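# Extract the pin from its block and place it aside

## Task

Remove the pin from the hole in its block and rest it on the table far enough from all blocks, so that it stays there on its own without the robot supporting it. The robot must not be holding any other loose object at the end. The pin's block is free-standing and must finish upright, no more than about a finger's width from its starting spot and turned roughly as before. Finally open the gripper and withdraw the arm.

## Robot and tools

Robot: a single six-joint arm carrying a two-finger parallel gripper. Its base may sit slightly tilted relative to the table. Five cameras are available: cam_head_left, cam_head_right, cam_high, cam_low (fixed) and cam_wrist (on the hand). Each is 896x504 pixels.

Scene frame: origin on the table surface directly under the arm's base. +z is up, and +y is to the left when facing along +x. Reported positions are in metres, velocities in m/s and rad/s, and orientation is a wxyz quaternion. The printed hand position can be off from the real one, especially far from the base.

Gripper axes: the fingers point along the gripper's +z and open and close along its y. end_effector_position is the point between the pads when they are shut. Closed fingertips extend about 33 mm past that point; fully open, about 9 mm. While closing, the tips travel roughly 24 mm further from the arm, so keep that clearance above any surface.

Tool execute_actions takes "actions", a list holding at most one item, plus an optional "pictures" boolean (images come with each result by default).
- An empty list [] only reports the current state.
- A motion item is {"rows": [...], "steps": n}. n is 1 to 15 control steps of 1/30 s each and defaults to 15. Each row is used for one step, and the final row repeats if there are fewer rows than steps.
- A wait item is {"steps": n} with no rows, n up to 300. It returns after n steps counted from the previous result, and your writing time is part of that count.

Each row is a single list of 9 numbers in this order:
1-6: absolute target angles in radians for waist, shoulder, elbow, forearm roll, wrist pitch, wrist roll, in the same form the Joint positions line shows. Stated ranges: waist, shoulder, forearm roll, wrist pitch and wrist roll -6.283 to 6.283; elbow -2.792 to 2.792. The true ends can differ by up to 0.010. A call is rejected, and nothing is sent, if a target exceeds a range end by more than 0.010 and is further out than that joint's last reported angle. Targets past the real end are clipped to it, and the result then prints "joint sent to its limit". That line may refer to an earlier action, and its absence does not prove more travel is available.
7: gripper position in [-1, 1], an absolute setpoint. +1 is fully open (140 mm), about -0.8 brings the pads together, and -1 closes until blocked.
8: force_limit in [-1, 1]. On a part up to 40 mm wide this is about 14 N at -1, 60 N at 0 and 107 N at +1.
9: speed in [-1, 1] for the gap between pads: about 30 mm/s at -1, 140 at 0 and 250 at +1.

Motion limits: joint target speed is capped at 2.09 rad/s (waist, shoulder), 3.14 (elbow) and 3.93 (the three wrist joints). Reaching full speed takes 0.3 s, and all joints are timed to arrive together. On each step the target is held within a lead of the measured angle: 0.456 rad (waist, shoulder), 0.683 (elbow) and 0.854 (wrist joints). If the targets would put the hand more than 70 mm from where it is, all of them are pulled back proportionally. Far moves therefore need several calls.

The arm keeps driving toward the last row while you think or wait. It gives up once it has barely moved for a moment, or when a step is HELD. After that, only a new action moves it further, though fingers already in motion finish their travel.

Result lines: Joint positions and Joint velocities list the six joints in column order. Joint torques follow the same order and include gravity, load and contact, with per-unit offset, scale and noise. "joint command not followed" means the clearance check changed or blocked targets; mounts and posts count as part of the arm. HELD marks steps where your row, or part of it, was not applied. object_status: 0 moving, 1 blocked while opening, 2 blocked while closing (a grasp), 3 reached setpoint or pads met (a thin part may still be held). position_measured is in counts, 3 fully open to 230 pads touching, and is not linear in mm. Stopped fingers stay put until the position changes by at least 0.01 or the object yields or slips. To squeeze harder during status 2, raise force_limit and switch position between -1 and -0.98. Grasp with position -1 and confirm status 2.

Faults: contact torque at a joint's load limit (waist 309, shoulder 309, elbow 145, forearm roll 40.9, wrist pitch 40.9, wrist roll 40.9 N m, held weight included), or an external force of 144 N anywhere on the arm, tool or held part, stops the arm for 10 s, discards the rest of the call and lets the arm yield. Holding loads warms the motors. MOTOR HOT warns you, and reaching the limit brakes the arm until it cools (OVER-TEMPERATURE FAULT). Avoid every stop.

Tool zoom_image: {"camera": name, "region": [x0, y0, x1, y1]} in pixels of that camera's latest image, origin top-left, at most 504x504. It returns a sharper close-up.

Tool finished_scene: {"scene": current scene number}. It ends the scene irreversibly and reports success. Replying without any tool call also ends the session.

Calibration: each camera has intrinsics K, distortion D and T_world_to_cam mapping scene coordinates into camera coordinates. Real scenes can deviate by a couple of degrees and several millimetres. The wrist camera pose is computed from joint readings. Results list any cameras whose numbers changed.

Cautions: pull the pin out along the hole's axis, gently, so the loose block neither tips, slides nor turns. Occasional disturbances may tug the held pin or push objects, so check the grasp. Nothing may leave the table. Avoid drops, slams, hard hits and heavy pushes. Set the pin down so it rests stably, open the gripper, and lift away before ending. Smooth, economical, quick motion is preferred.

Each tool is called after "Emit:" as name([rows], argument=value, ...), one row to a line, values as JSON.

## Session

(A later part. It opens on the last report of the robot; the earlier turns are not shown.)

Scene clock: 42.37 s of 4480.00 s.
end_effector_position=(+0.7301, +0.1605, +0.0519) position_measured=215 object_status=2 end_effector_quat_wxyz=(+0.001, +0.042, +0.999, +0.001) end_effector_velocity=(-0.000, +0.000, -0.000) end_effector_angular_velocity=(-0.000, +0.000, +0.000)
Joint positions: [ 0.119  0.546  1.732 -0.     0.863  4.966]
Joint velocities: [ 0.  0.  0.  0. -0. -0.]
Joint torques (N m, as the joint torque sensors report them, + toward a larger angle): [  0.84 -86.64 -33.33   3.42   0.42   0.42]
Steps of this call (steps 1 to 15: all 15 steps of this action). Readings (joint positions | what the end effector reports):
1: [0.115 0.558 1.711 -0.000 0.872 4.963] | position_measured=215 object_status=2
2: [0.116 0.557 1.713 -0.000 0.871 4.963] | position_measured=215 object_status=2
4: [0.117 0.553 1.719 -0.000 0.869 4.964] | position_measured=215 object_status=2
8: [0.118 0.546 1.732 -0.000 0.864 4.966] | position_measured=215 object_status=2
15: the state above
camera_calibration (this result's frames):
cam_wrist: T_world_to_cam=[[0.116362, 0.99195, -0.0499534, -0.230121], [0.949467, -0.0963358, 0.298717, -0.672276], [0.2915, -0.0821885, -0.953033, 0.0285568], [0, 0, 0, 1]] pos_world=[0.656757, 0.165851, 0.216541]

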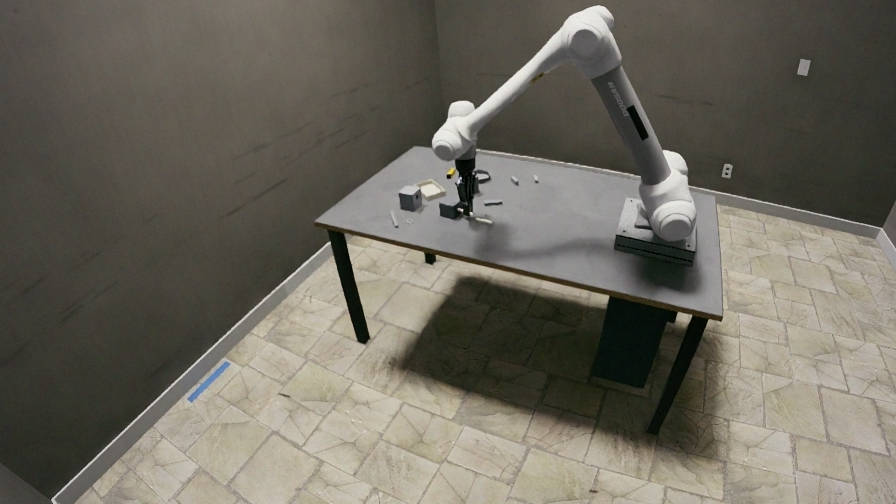

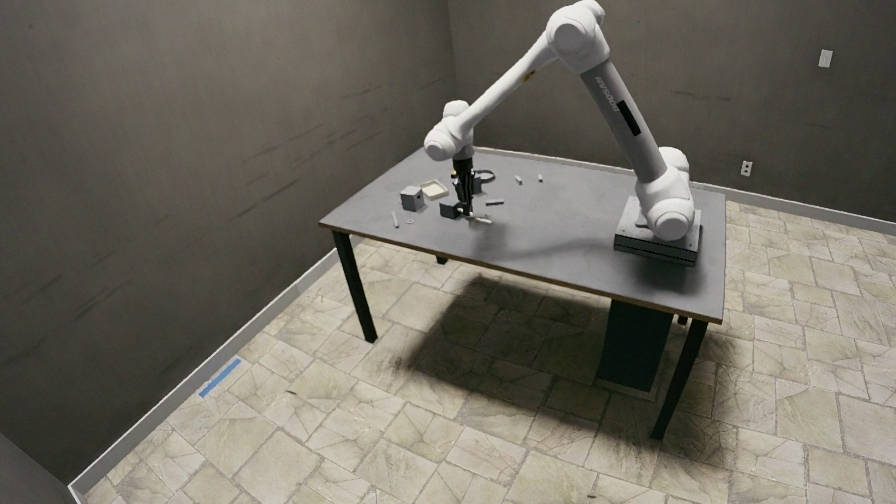

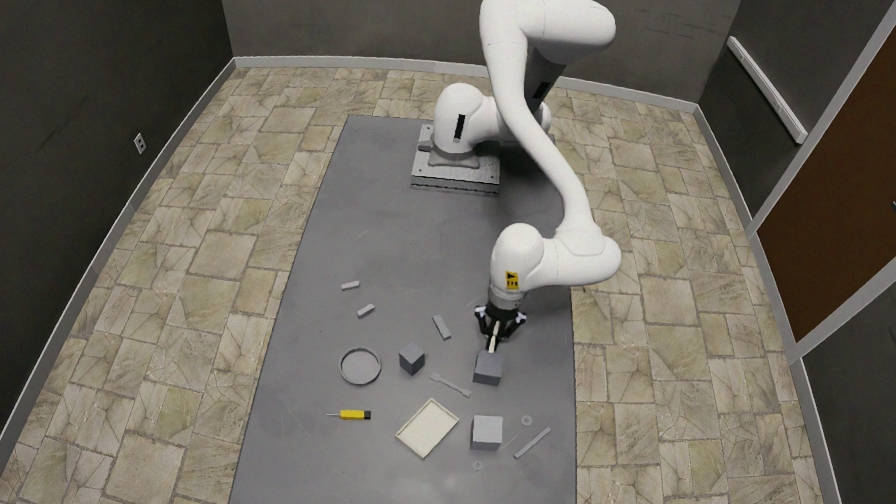

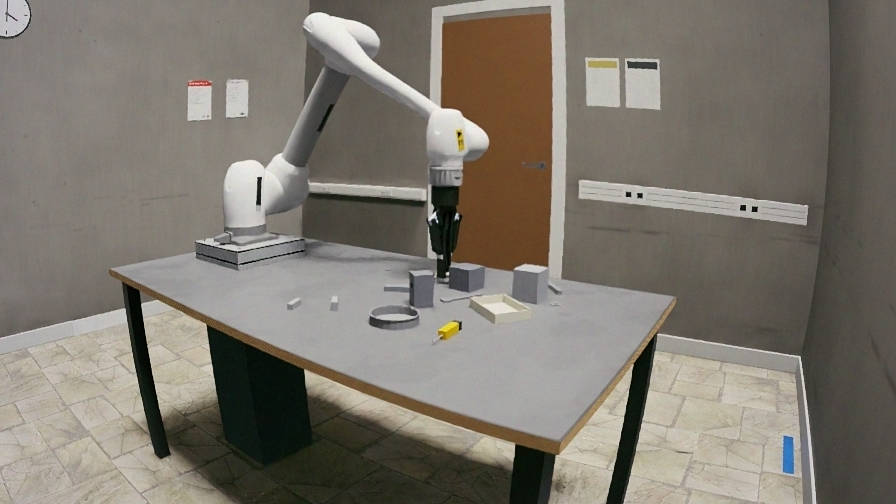

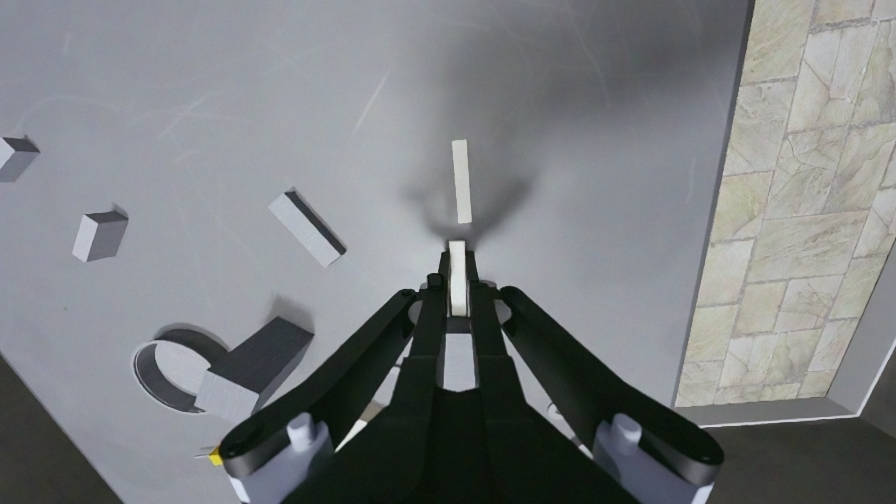

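Emit:
execute_actions([
  {"rows":[[0.119,0.5439,1.736,0,0.8618,4.967,-1,0,-0.6],[0.1196,0.5419,1.7395,0,0.8602,4.9675,-1,0,-0.6],[0.1201,0.54,1.743,0,0.8587,4.968,-1,0,-0.6],[0.1206,0.538,1.7465,0,0.8572,4.9686,-1,0,-0.6],[0.1212,0.536,1.75,0,0.8557,4.9692,-1,0,-0.6],[0.1217,0.534,1.7534,0,0.8542,4.9697,-1,0,-0.6],[0.1223,0.532,1.7568,0,0.8527,4.9703,-1,0,-0.6],[0.1229,0.5301,1.7602,0,0.8513,4.9709,-1,0,-0.6],[0.1235,0.5281,1.7637,0,0.8498,4.9715,-1,0,-0.6],[0.1241,0.5261,1.7671,0,0.8484,4.9721,-1,0,-0.6],[0.1247,0.5242,1.7705,0,0.8469,4.9727,-1,0,-0.6],[0.1253,0.5222,1.774,0,0.8455,4.9733,-1,0,-0.6]],"steps":15},
])

Emit:
zoom_image(camera="cam_head_left", region=[420, 170, 510, 240])

Scene clock: 49.73 s of 4480.00 s.
end_effector_position=(+0.7101, +0.1621, +0.0518) position_measured=215 object_status=2 end_effector_quat_wxyz=(+0.001, +0.042, +0.999, +0.001) end_effector_velocity=(-0.002, -0.000, -0.002) end_effector_angular_velocity=(-0.000, +0.002, -0.001)
Joint positions: [ 0.125  0.522  1.774 -0.     0.846  4.973]
Joint velocities: [ 0.     0.     0.004  0.    -0.002  0.001]
Joint torques (N m, as the joint torque sensors report them, + toward a larger angle): [  0.45 -82.77 -33.93   3.42   0.5    0.09]
Steps of this call (steps 1 to 15: the robot went on to your last target; steps 16 to 90: nothing new was sent; then 3.87 s passed at rest; steps 91 to 105: all 15 steps of this action). Readings (joint positions | what the end effector reports):
91: [0.119 0.546 1.733 -0.000 0.863 4.966] | position_measured=215 object_status=2
92: [0.119 0.545 1.735 -0.000 0.862 4.967] | position_measured=215 object_status=2
94: [0.120 0.541 1.741 -0.000 0.860 4.968] | position_measured=215 object_status=2
98: [0.122 0.533 1.755 -0.000 0.854 4.970] | position_measured=215 object_status=2
105: the state above
camera_calibration (this result's frames):
cam_wrist: T_world_to_cam=[[0.116451, 0.991939, -0.0499711, -0.229418], [0.949476, -0.0964206, 0.29866, -0.653108], [0.291434, -0.0822257, -0.95305, 0.0344817], [0, 0, 0, 1]] pos_world=[0.636778, 0.167431, 0.216456]

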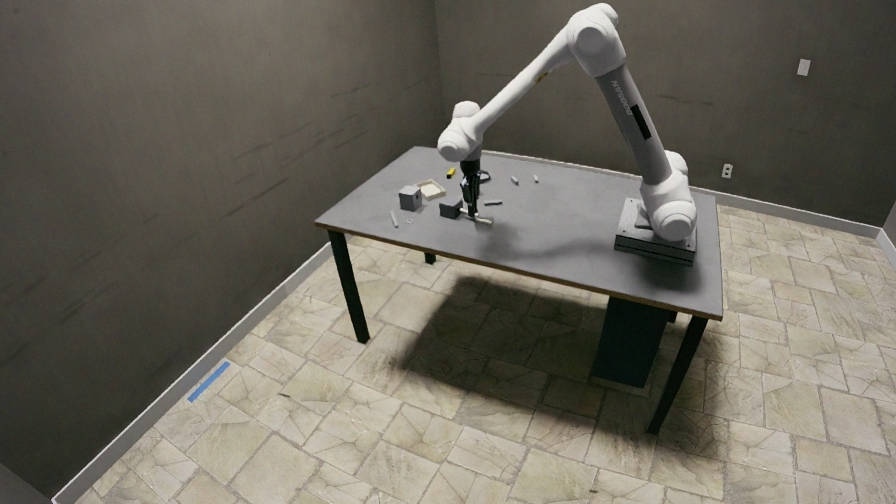

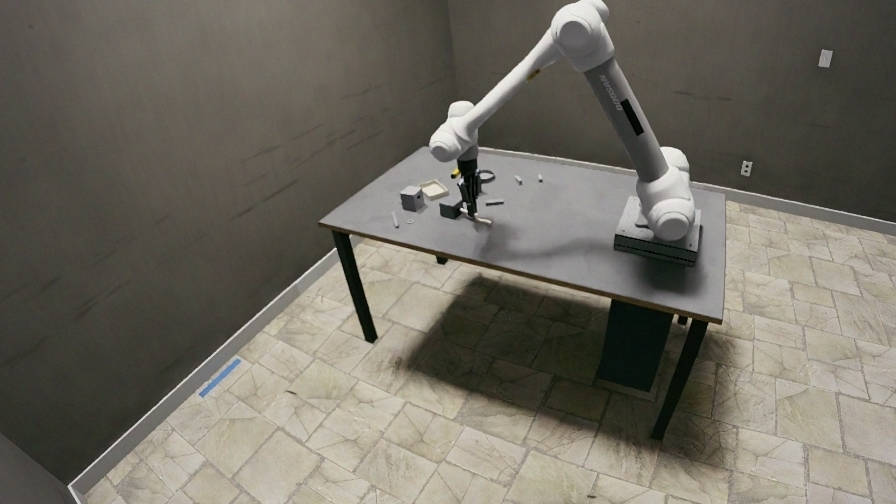

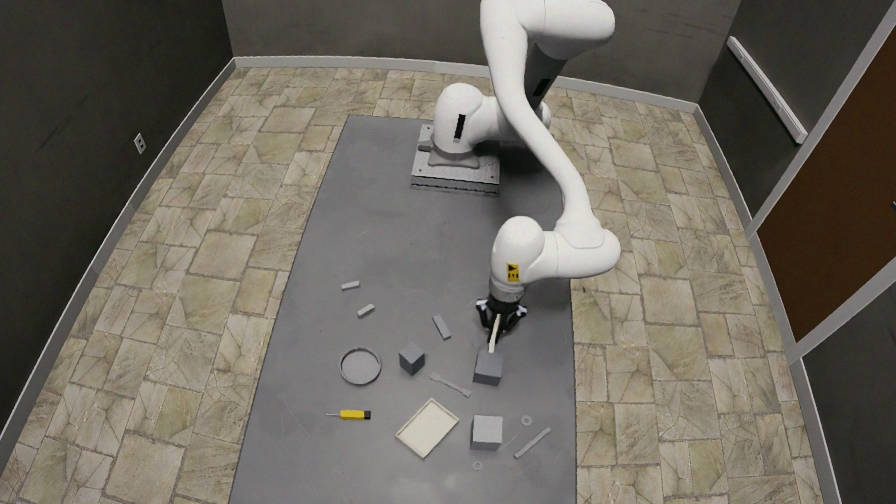

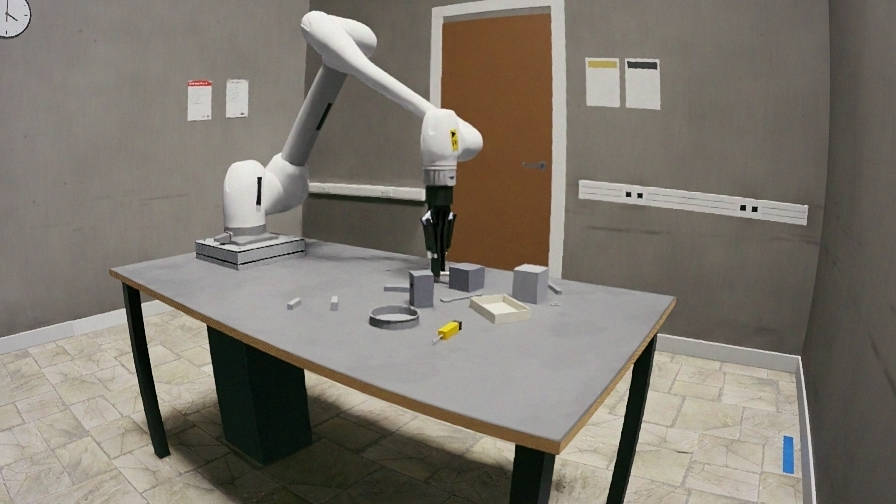

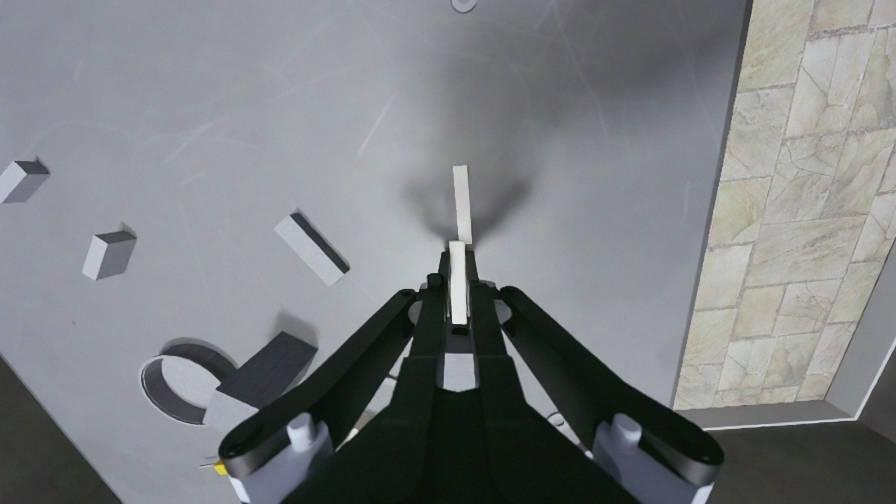

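Region (420, 170, 510, 240) of cam_head_left's 896x504 image, scaled by 5.600, with more detail than that image has.

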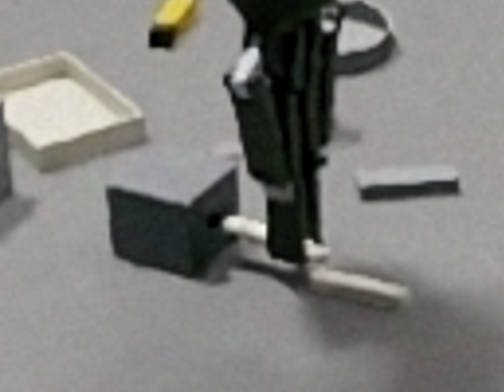

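Emit:
execute_actions([
  {"rows":[[0.1271,0.5163,1.7842,0,0.8411,4.975,-1,0,-0.6],[0.1289,0.5104,1.7945,0,0.8367,4.977,-1,0,-0.6],[0.1289,0.5104,1.7945,0,0.8367,4.977,-1,0,-0.6],[0.1289,0.50,1.789,0,0.852,4.977,-1,0,-0.6],[0.1289,0.49,1.784,0,0.867,4.977,-1,0,-0.6],[0.1289,0.48,1.779,0,0.883,4.977,-1,0,-0.6],[0.1289,0.47,1.7737,0,0.898,4.977,-1,0,-0.6],[0.1289,0.47,1.7737,0,0.898,4.977,-1,0,-0.6],[0.11,0.45,1.805,0,0.903,4.95,-1,0,-0.6],[0.09,0.43,1.84,0,0.909,4.91,-1,0,-0.6],[0.07,0.405,1.875,0,0.915,4.88,-1,0,-0.6],[0.05,0.383,1.912,0,0.921,4.845,-1,0,-0.6],[0.03,0.36,1.947,0,0.926,4.81,-1,0,-0.6],[0.01,0.34,1.98,0,0.932,4.78,-1,0,-0.6],[-0.01,0.318,2.016,0,0.938,4.745,-1,0,-0.6]],"steps":15},
], pictures=false)

Emit:
execute_actions([
  {"rows":[[-0.03,0.2968,2.0513,0,0.9435,4.712,-1,0,-0.6],[-0.03,0.2968,2.0513,0,0.9435,4.712,-1,0,-0.6],[-0.03,0.2968,2.0513,0,0.9435,4.712,-1,0,-0.6],[-0.03,0.2968,2.0513,0,0.9435,4.712,-1,0,-0.6],[-0.03,0.308,2.056,0,0.927,4.712,-1,0,-0.6],[-0.03,0.32,2.061,0,0.911,4.712,-1,0,-0.6],[-0.03,0.331,2.066,0,0.894,4.712,-1,0,-0.6],[-0.03,0.343,2.071,0,0.878,4.712,-1,0,-0.6],[-0.03,0.351,2.074,0,0.866,4.712,-1,0,-0.6],[-0.03,0.357,2.077,0,0.858,4.712,-1,0,-0.6],[-0.03,0.3615,2.0788,0,0.8513,4.712,-1,0,-0.6]],"steps":15},
])

Emit:
zoom_image(camera="cam_low", region=[300, 220, 400, 300])

Emit:
zoom_image(camera="cam_head_left", region=[480, 170, 570, 240])

Scene clock: 61.43 s of 4480.00 s.
end_effector_position=(+0.6277, +0.1031, +0.0917) position_measured=215 object_status=2 end_effector_quat_wxyz=(-0.031, +0.018, +0.999, -0.003) end_effector_velocity=(-0.474, -0.336, -0.003) end_effector_angular_velocity=(+0.001, +0.422, +0.287)
Joint positions: [0.057 0.39  1.898 0.    0.919 4.857]
Joint velocities: [-0.446 -0.481  0.775  0.     0.126 -0.734]
Joint torques (N m, as the joint torque sensors report them, + toward a larger angle): [ -2.71 -72.48 -30.17   3.44   0.63   0.12]
Steps of this call (steps 1 to 15: the robot went on to your last target; steps 16 to 90: nothing new was sent; then 8.20 s passed at rest; steps 91 to 105: all 15 steps of this action). Readings (joint positions | what the end effector reports):
91: [0.125 0.522 1.774 0.000 0.845 4.973] | position_measured=215 object_status=2
92: [0.126 0.520 1.779 0.000 0.843 4.974] | position_measured=215 object_status=2
94: [0.129 0.511 1.793 0.000 0.838 4.977] | position_measured=215 object_status=2
98: [0.129 0.480 1.780 0.000 0.883 4.977] | position_measured=215 object_status=2
105: the state above

Scene clock: 61.93 s of 4480.00 s.
end_effector_position=(+0.5294, +0.0461, +0.0414) position_measured=215 object_status=2 end_effector_quat_wxyz=(-0.074, -0.011, +0.997, -0.000) end_effector_velocity=(+0.002, +0.000, +0.001) end_effector_angular_velocity=(-0.000, -0.006, +0.001)
Joint positions: [-0.03   0.361  2.079  0.     0.852  4.712]
Joint velocities: [ 0.    -0.001 -0.    -0.    -0.004 -0.   ]
Joint torques (N m, as the joint torque sensors report them, + toward a larger angle): [  1.09 -61.08 -26.36   2.67   0.67   0.32]
Steps of this call (steps 1 to 15: all 15 steps of this action). Readings (joint positions | what the end effector reports):
1: [0.042 0.374 1.925 0.000 0.923 4.832] | position_measured=215 object_status=2
2: [0.027 0.358 1.951 0.000 0.927 4.807] | position_measured=215 object_status=2
4: [-0.003 0.325 2.004 0.000 0.936 4.757] | position_measured=215 object_status=2
8: [-0.030 0.306 2.059 0.000 0.917 4.712] | position_measured=215 object_status=2
15: the state above
camera_calibration (this result's frames):
cam_wrist: T_world_to_cam=[[0.00287743, 0.998513, -0.0544291, -0.0338209], [0.988227, 0.00548663, 0.152897, -0.508803], [0.152968, -0.0542282, -0.986742, 0.141052], [0, 0, 0, 1]] pos_world=[0.481334, 0.0442112, 0.215135]

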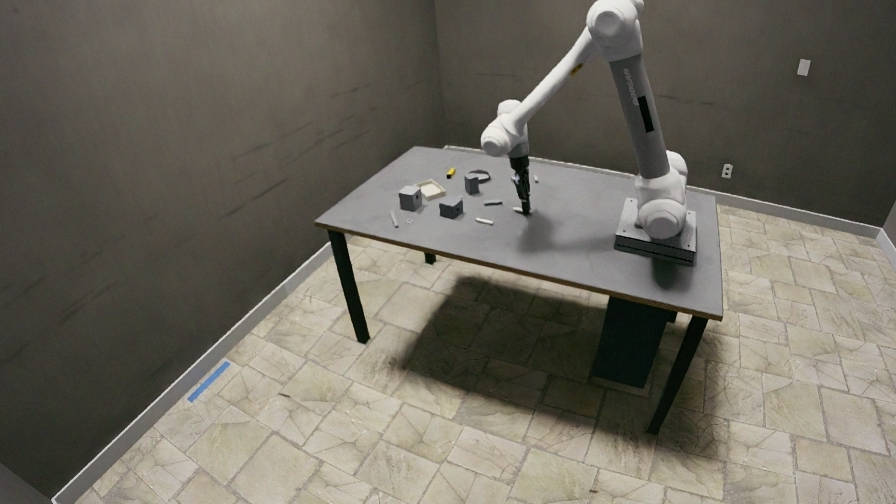

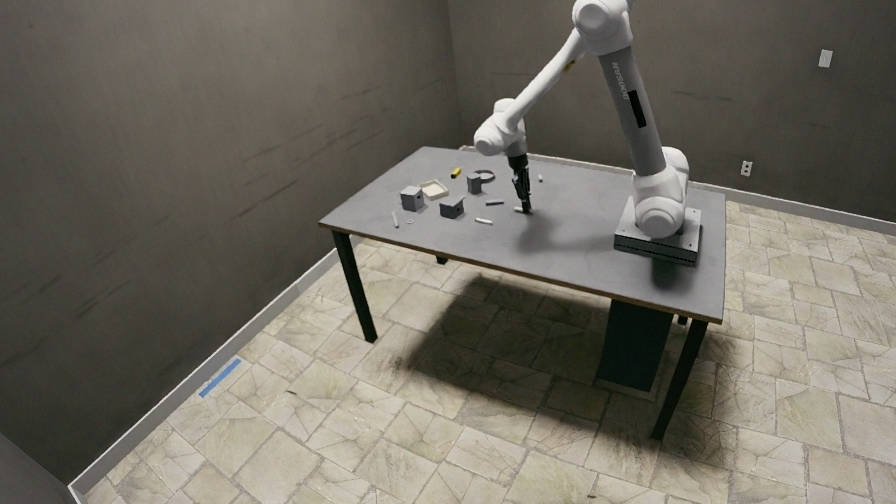

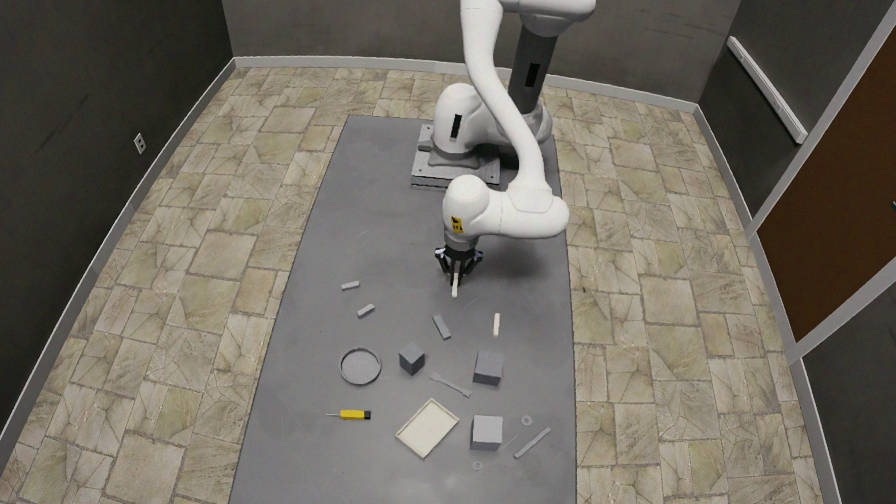

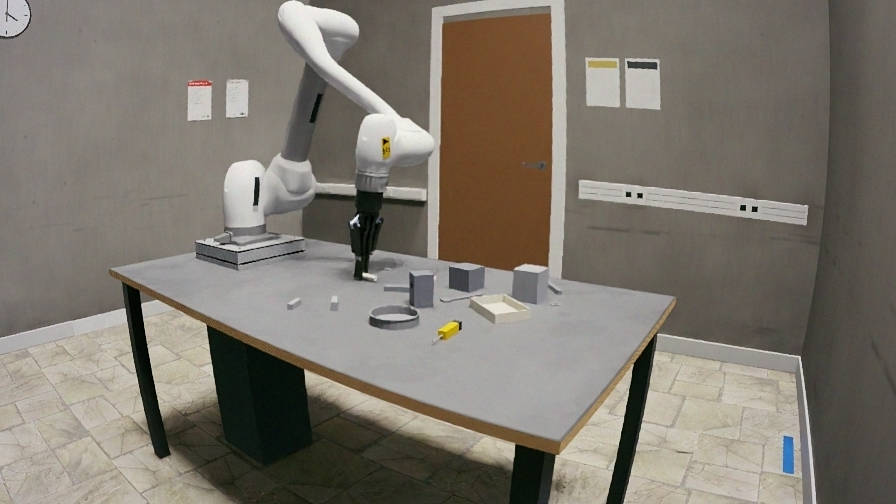

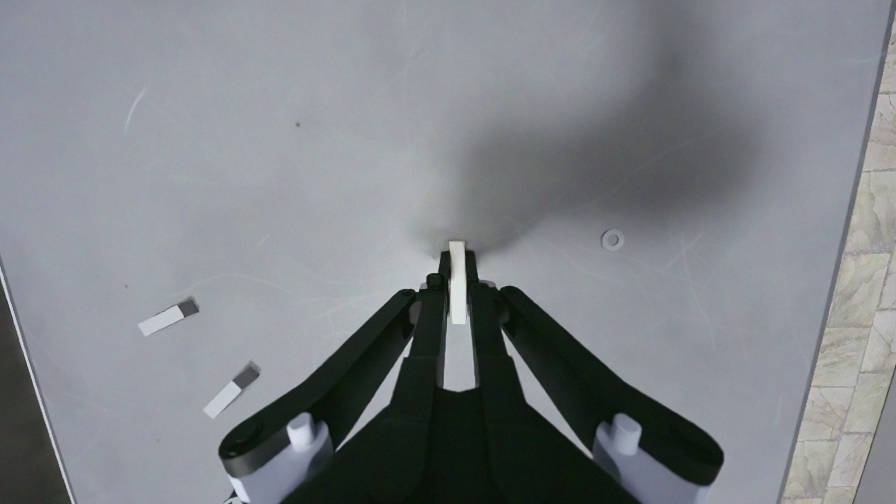

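Region (300, 220, 400, 300) of cam_low's 896x504 image, scaled by 5.040, with more detail than that image has; it fills the top 403 rows of this view, and the rest is white.

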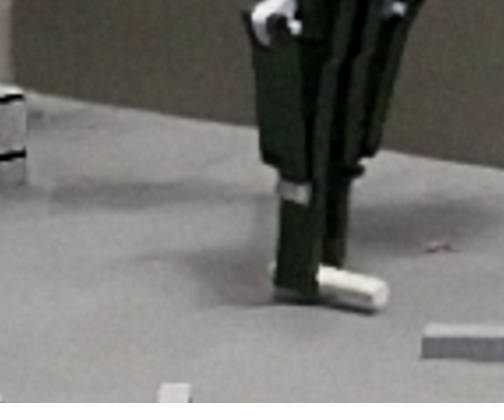

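Region (480, 170, 570, 240) of cam_head_left's 896x504 image, scaled by 5.600, with more detail than that image has.

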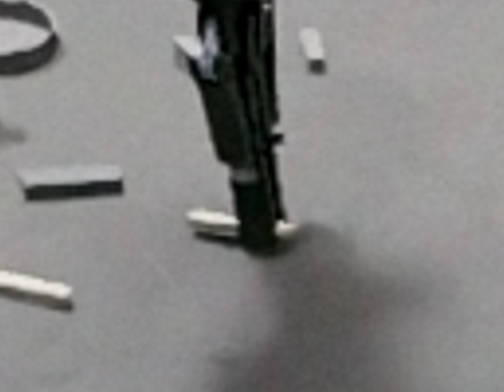

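Emit:
execute_actions([
  {"rows":[[-0.03,0.364,2.0798,0,0.848,4.712,-1,0,-0.6],[-0.03,0.3657,2.0806,0,0.8453,4.712,-1,0,-0.6],[-0.03,0.3657,2.0806,0,0.8453,4.712,-1,0,-0.6],[-0.03,0.3657,2.0806,0,0.8453,4.712,-1,0,-0.6],[-0.03,0.3657,2.0806,0,0.8453,4.712,-1,0,-0.6],[-0.03,0.3657,2.0806,0,0.8453,4.712,-0.3,0,-0.5]],"steps":15},
], pictures=false)

Emit:
execute_actions([
  {"rows":[[-0.03,0.3657,2.0806,0,0.8453,4.712,-0.3,0,-0.5],[-0.03,0.35,2.074,0,0.866,4.712,-0.3,0,-0.5],[-0.03,0.33,2.066,0,0.894,4.712,-0.3,0,-0.5],[-0.03,0.3,2.052,0,0.94,4.712,-0.3,0,-0.5],[-0.03,0.2,2.0,0,1.05,4.712,-0.3,0,-0.5]],"steps":15},
])

Scene clock: 65.80 s of 4480.00 s.
end_effector_position=(+0.5293, +0.0460, +0.0382) position_measured=176 object_status=0 end_effector_quat_wxyz=(-0.074, -0.011, +0.997, -0.000) end_effector_velocity=(-0.000, +0.000, -0.000) end_effector_angular_velocity=(+0.000, +0.001, -0.000)
Joint positions: [-0.03   0.366  2.081 -0.     0.845  4.712]
Joint velocities: [ 0.  0.  0.  0. -0.  0.]
Joint torques (N m, as the joint torque sensors report them, + toward a larger angle): [  1.02 -63.94 -28.06   2.9    0.84   0.4 ]
Steps of this call (steps 1 to 15: the robot went on to your last target; steps 16 to 90: nothing new was sent; then 0.37 s passed at rest; steps 91 to 105: all 15 steps of this action). Readings (joint positions | what the end effector reports):
91: [-0.030 0.362 2.079 -0.000 0.851 4.712] | position_measured=215 object_status=2
92: [-0.030 0.363 2.079 -0.000 0.849 4.712] | position_measured=215 object_status=2
94: [-0.030 0.366 2.081 -0.000 0.846 4.712] | position_measured=215 object_status=2
98: [-0.030 0.366 2.081 -0.000 0.845 4.712] | position_measured=208 object_status=0
105: the state above

Scene clock: 66.30 s of 4480.00 s.
end_effector_position=(+0.5380, +0.0460, +0.1653) position_measured=167 object_status=3 end_effector_quat_wxyz=(-0.053, -0.011, +0.999, -0.000) end_effector_velocity=(-0.001, -0.000, -0.000) end_effector_angular_velocity=(-0.000, +0.004, +0.000)
Joint positions: [-0.03   0.2    2.    -0.     1.05   4.712]
Joint velocities: [ 0.     0.    -0.    -0.     0.004  0.   ]
Joint torques (N m, as the joint torque sensors report them, + toward a larger angle): [  1.37 -48.95 -34.85   3.77   0.2    0.35]
Steps of this call (steps 1 to 15: all 15 steps of this action). Readings (joint positions | what the end effector reports):
1: [-0.030 0.366 2.081 -0.000 0.845 4.712] | position_measured=171 object_status=0
2: [-0.030 0.366 2.081 -0.000 0.845 4.712] | position_measured=168 object_status=0
4: [-0.030 0.352 2.076 -0.000 0.865 4.712] | position_measured=167 object_status=0
8: [-0.030 0.265 2.033 -0.000 0.972 4.712] | position_measured=167 object_status=3
15: the state above
camera_calibration (this result's frames):
cam_wrist: T_world_to_cam=[[0.00514968, 0.998557, -0.053463, -0.0284484], [0.981004, 0.00532309, 0.193915, -0.539157], [0.193919, -0.0534461, -0.979561, 0.238713], [0, 0, 0, 1]] pos_world=[0.482771, 0.0440355, 0.336863]

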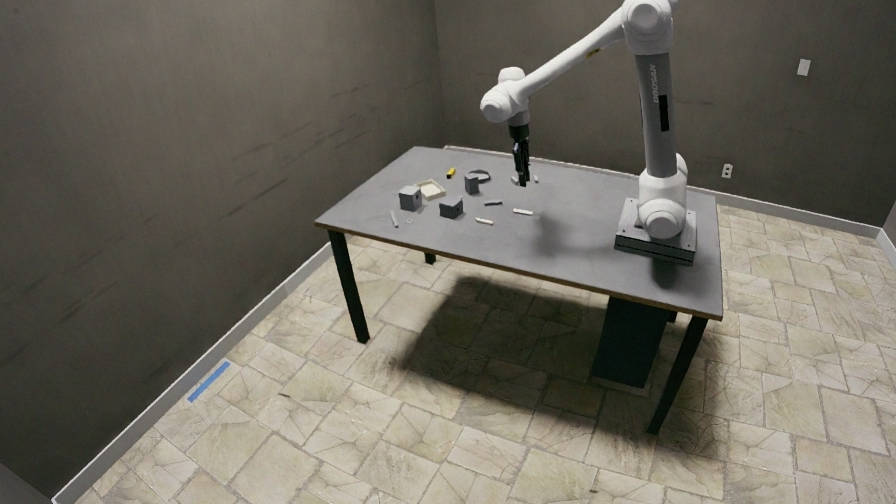

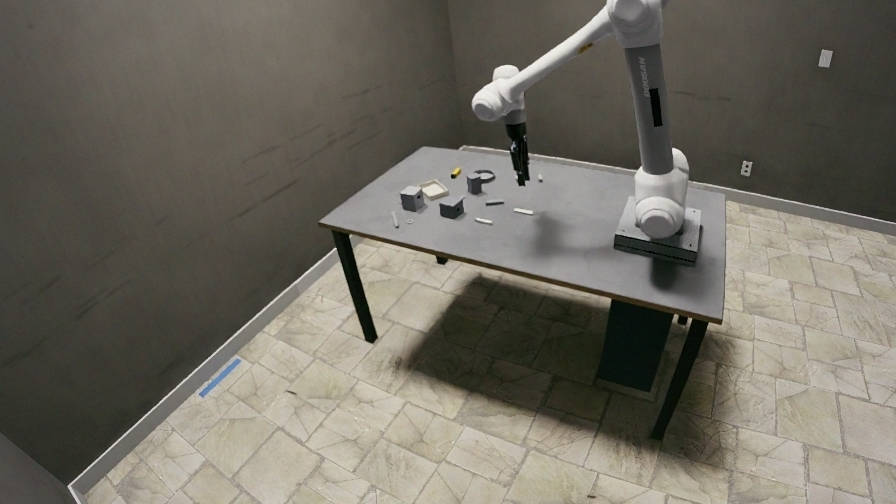

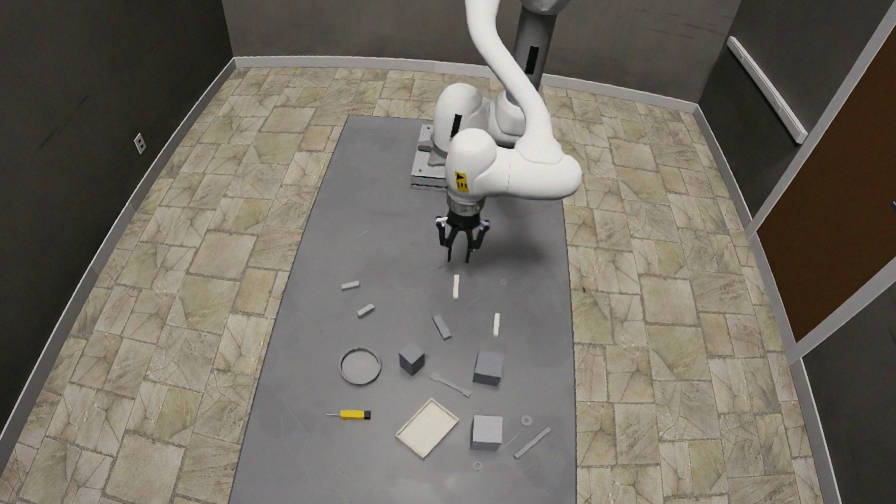

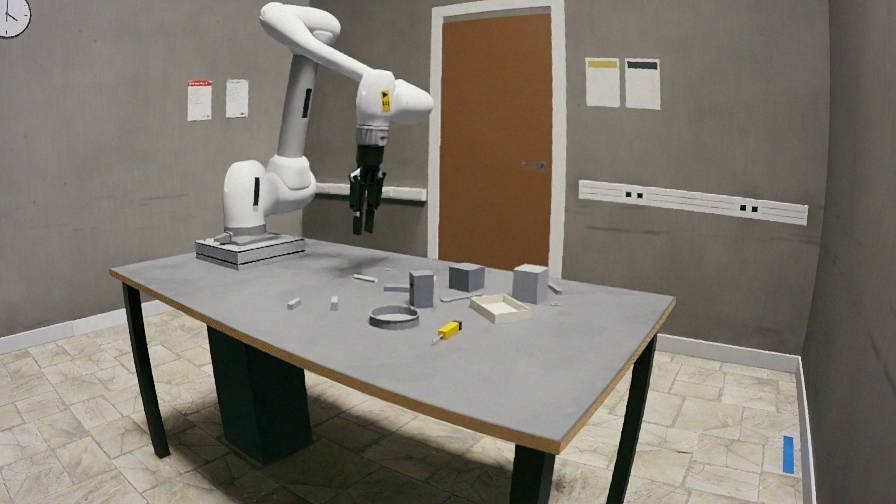

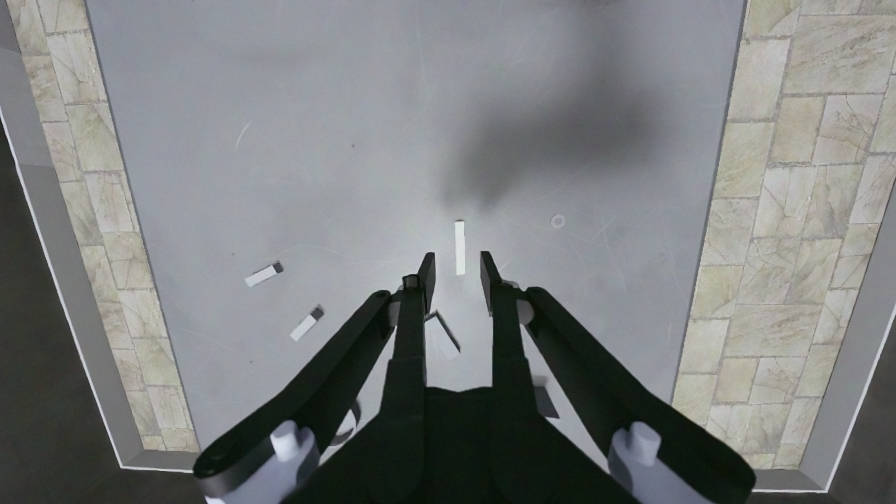

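Emit:
finished_scene(scene=1)

The scene is finished: the task was done.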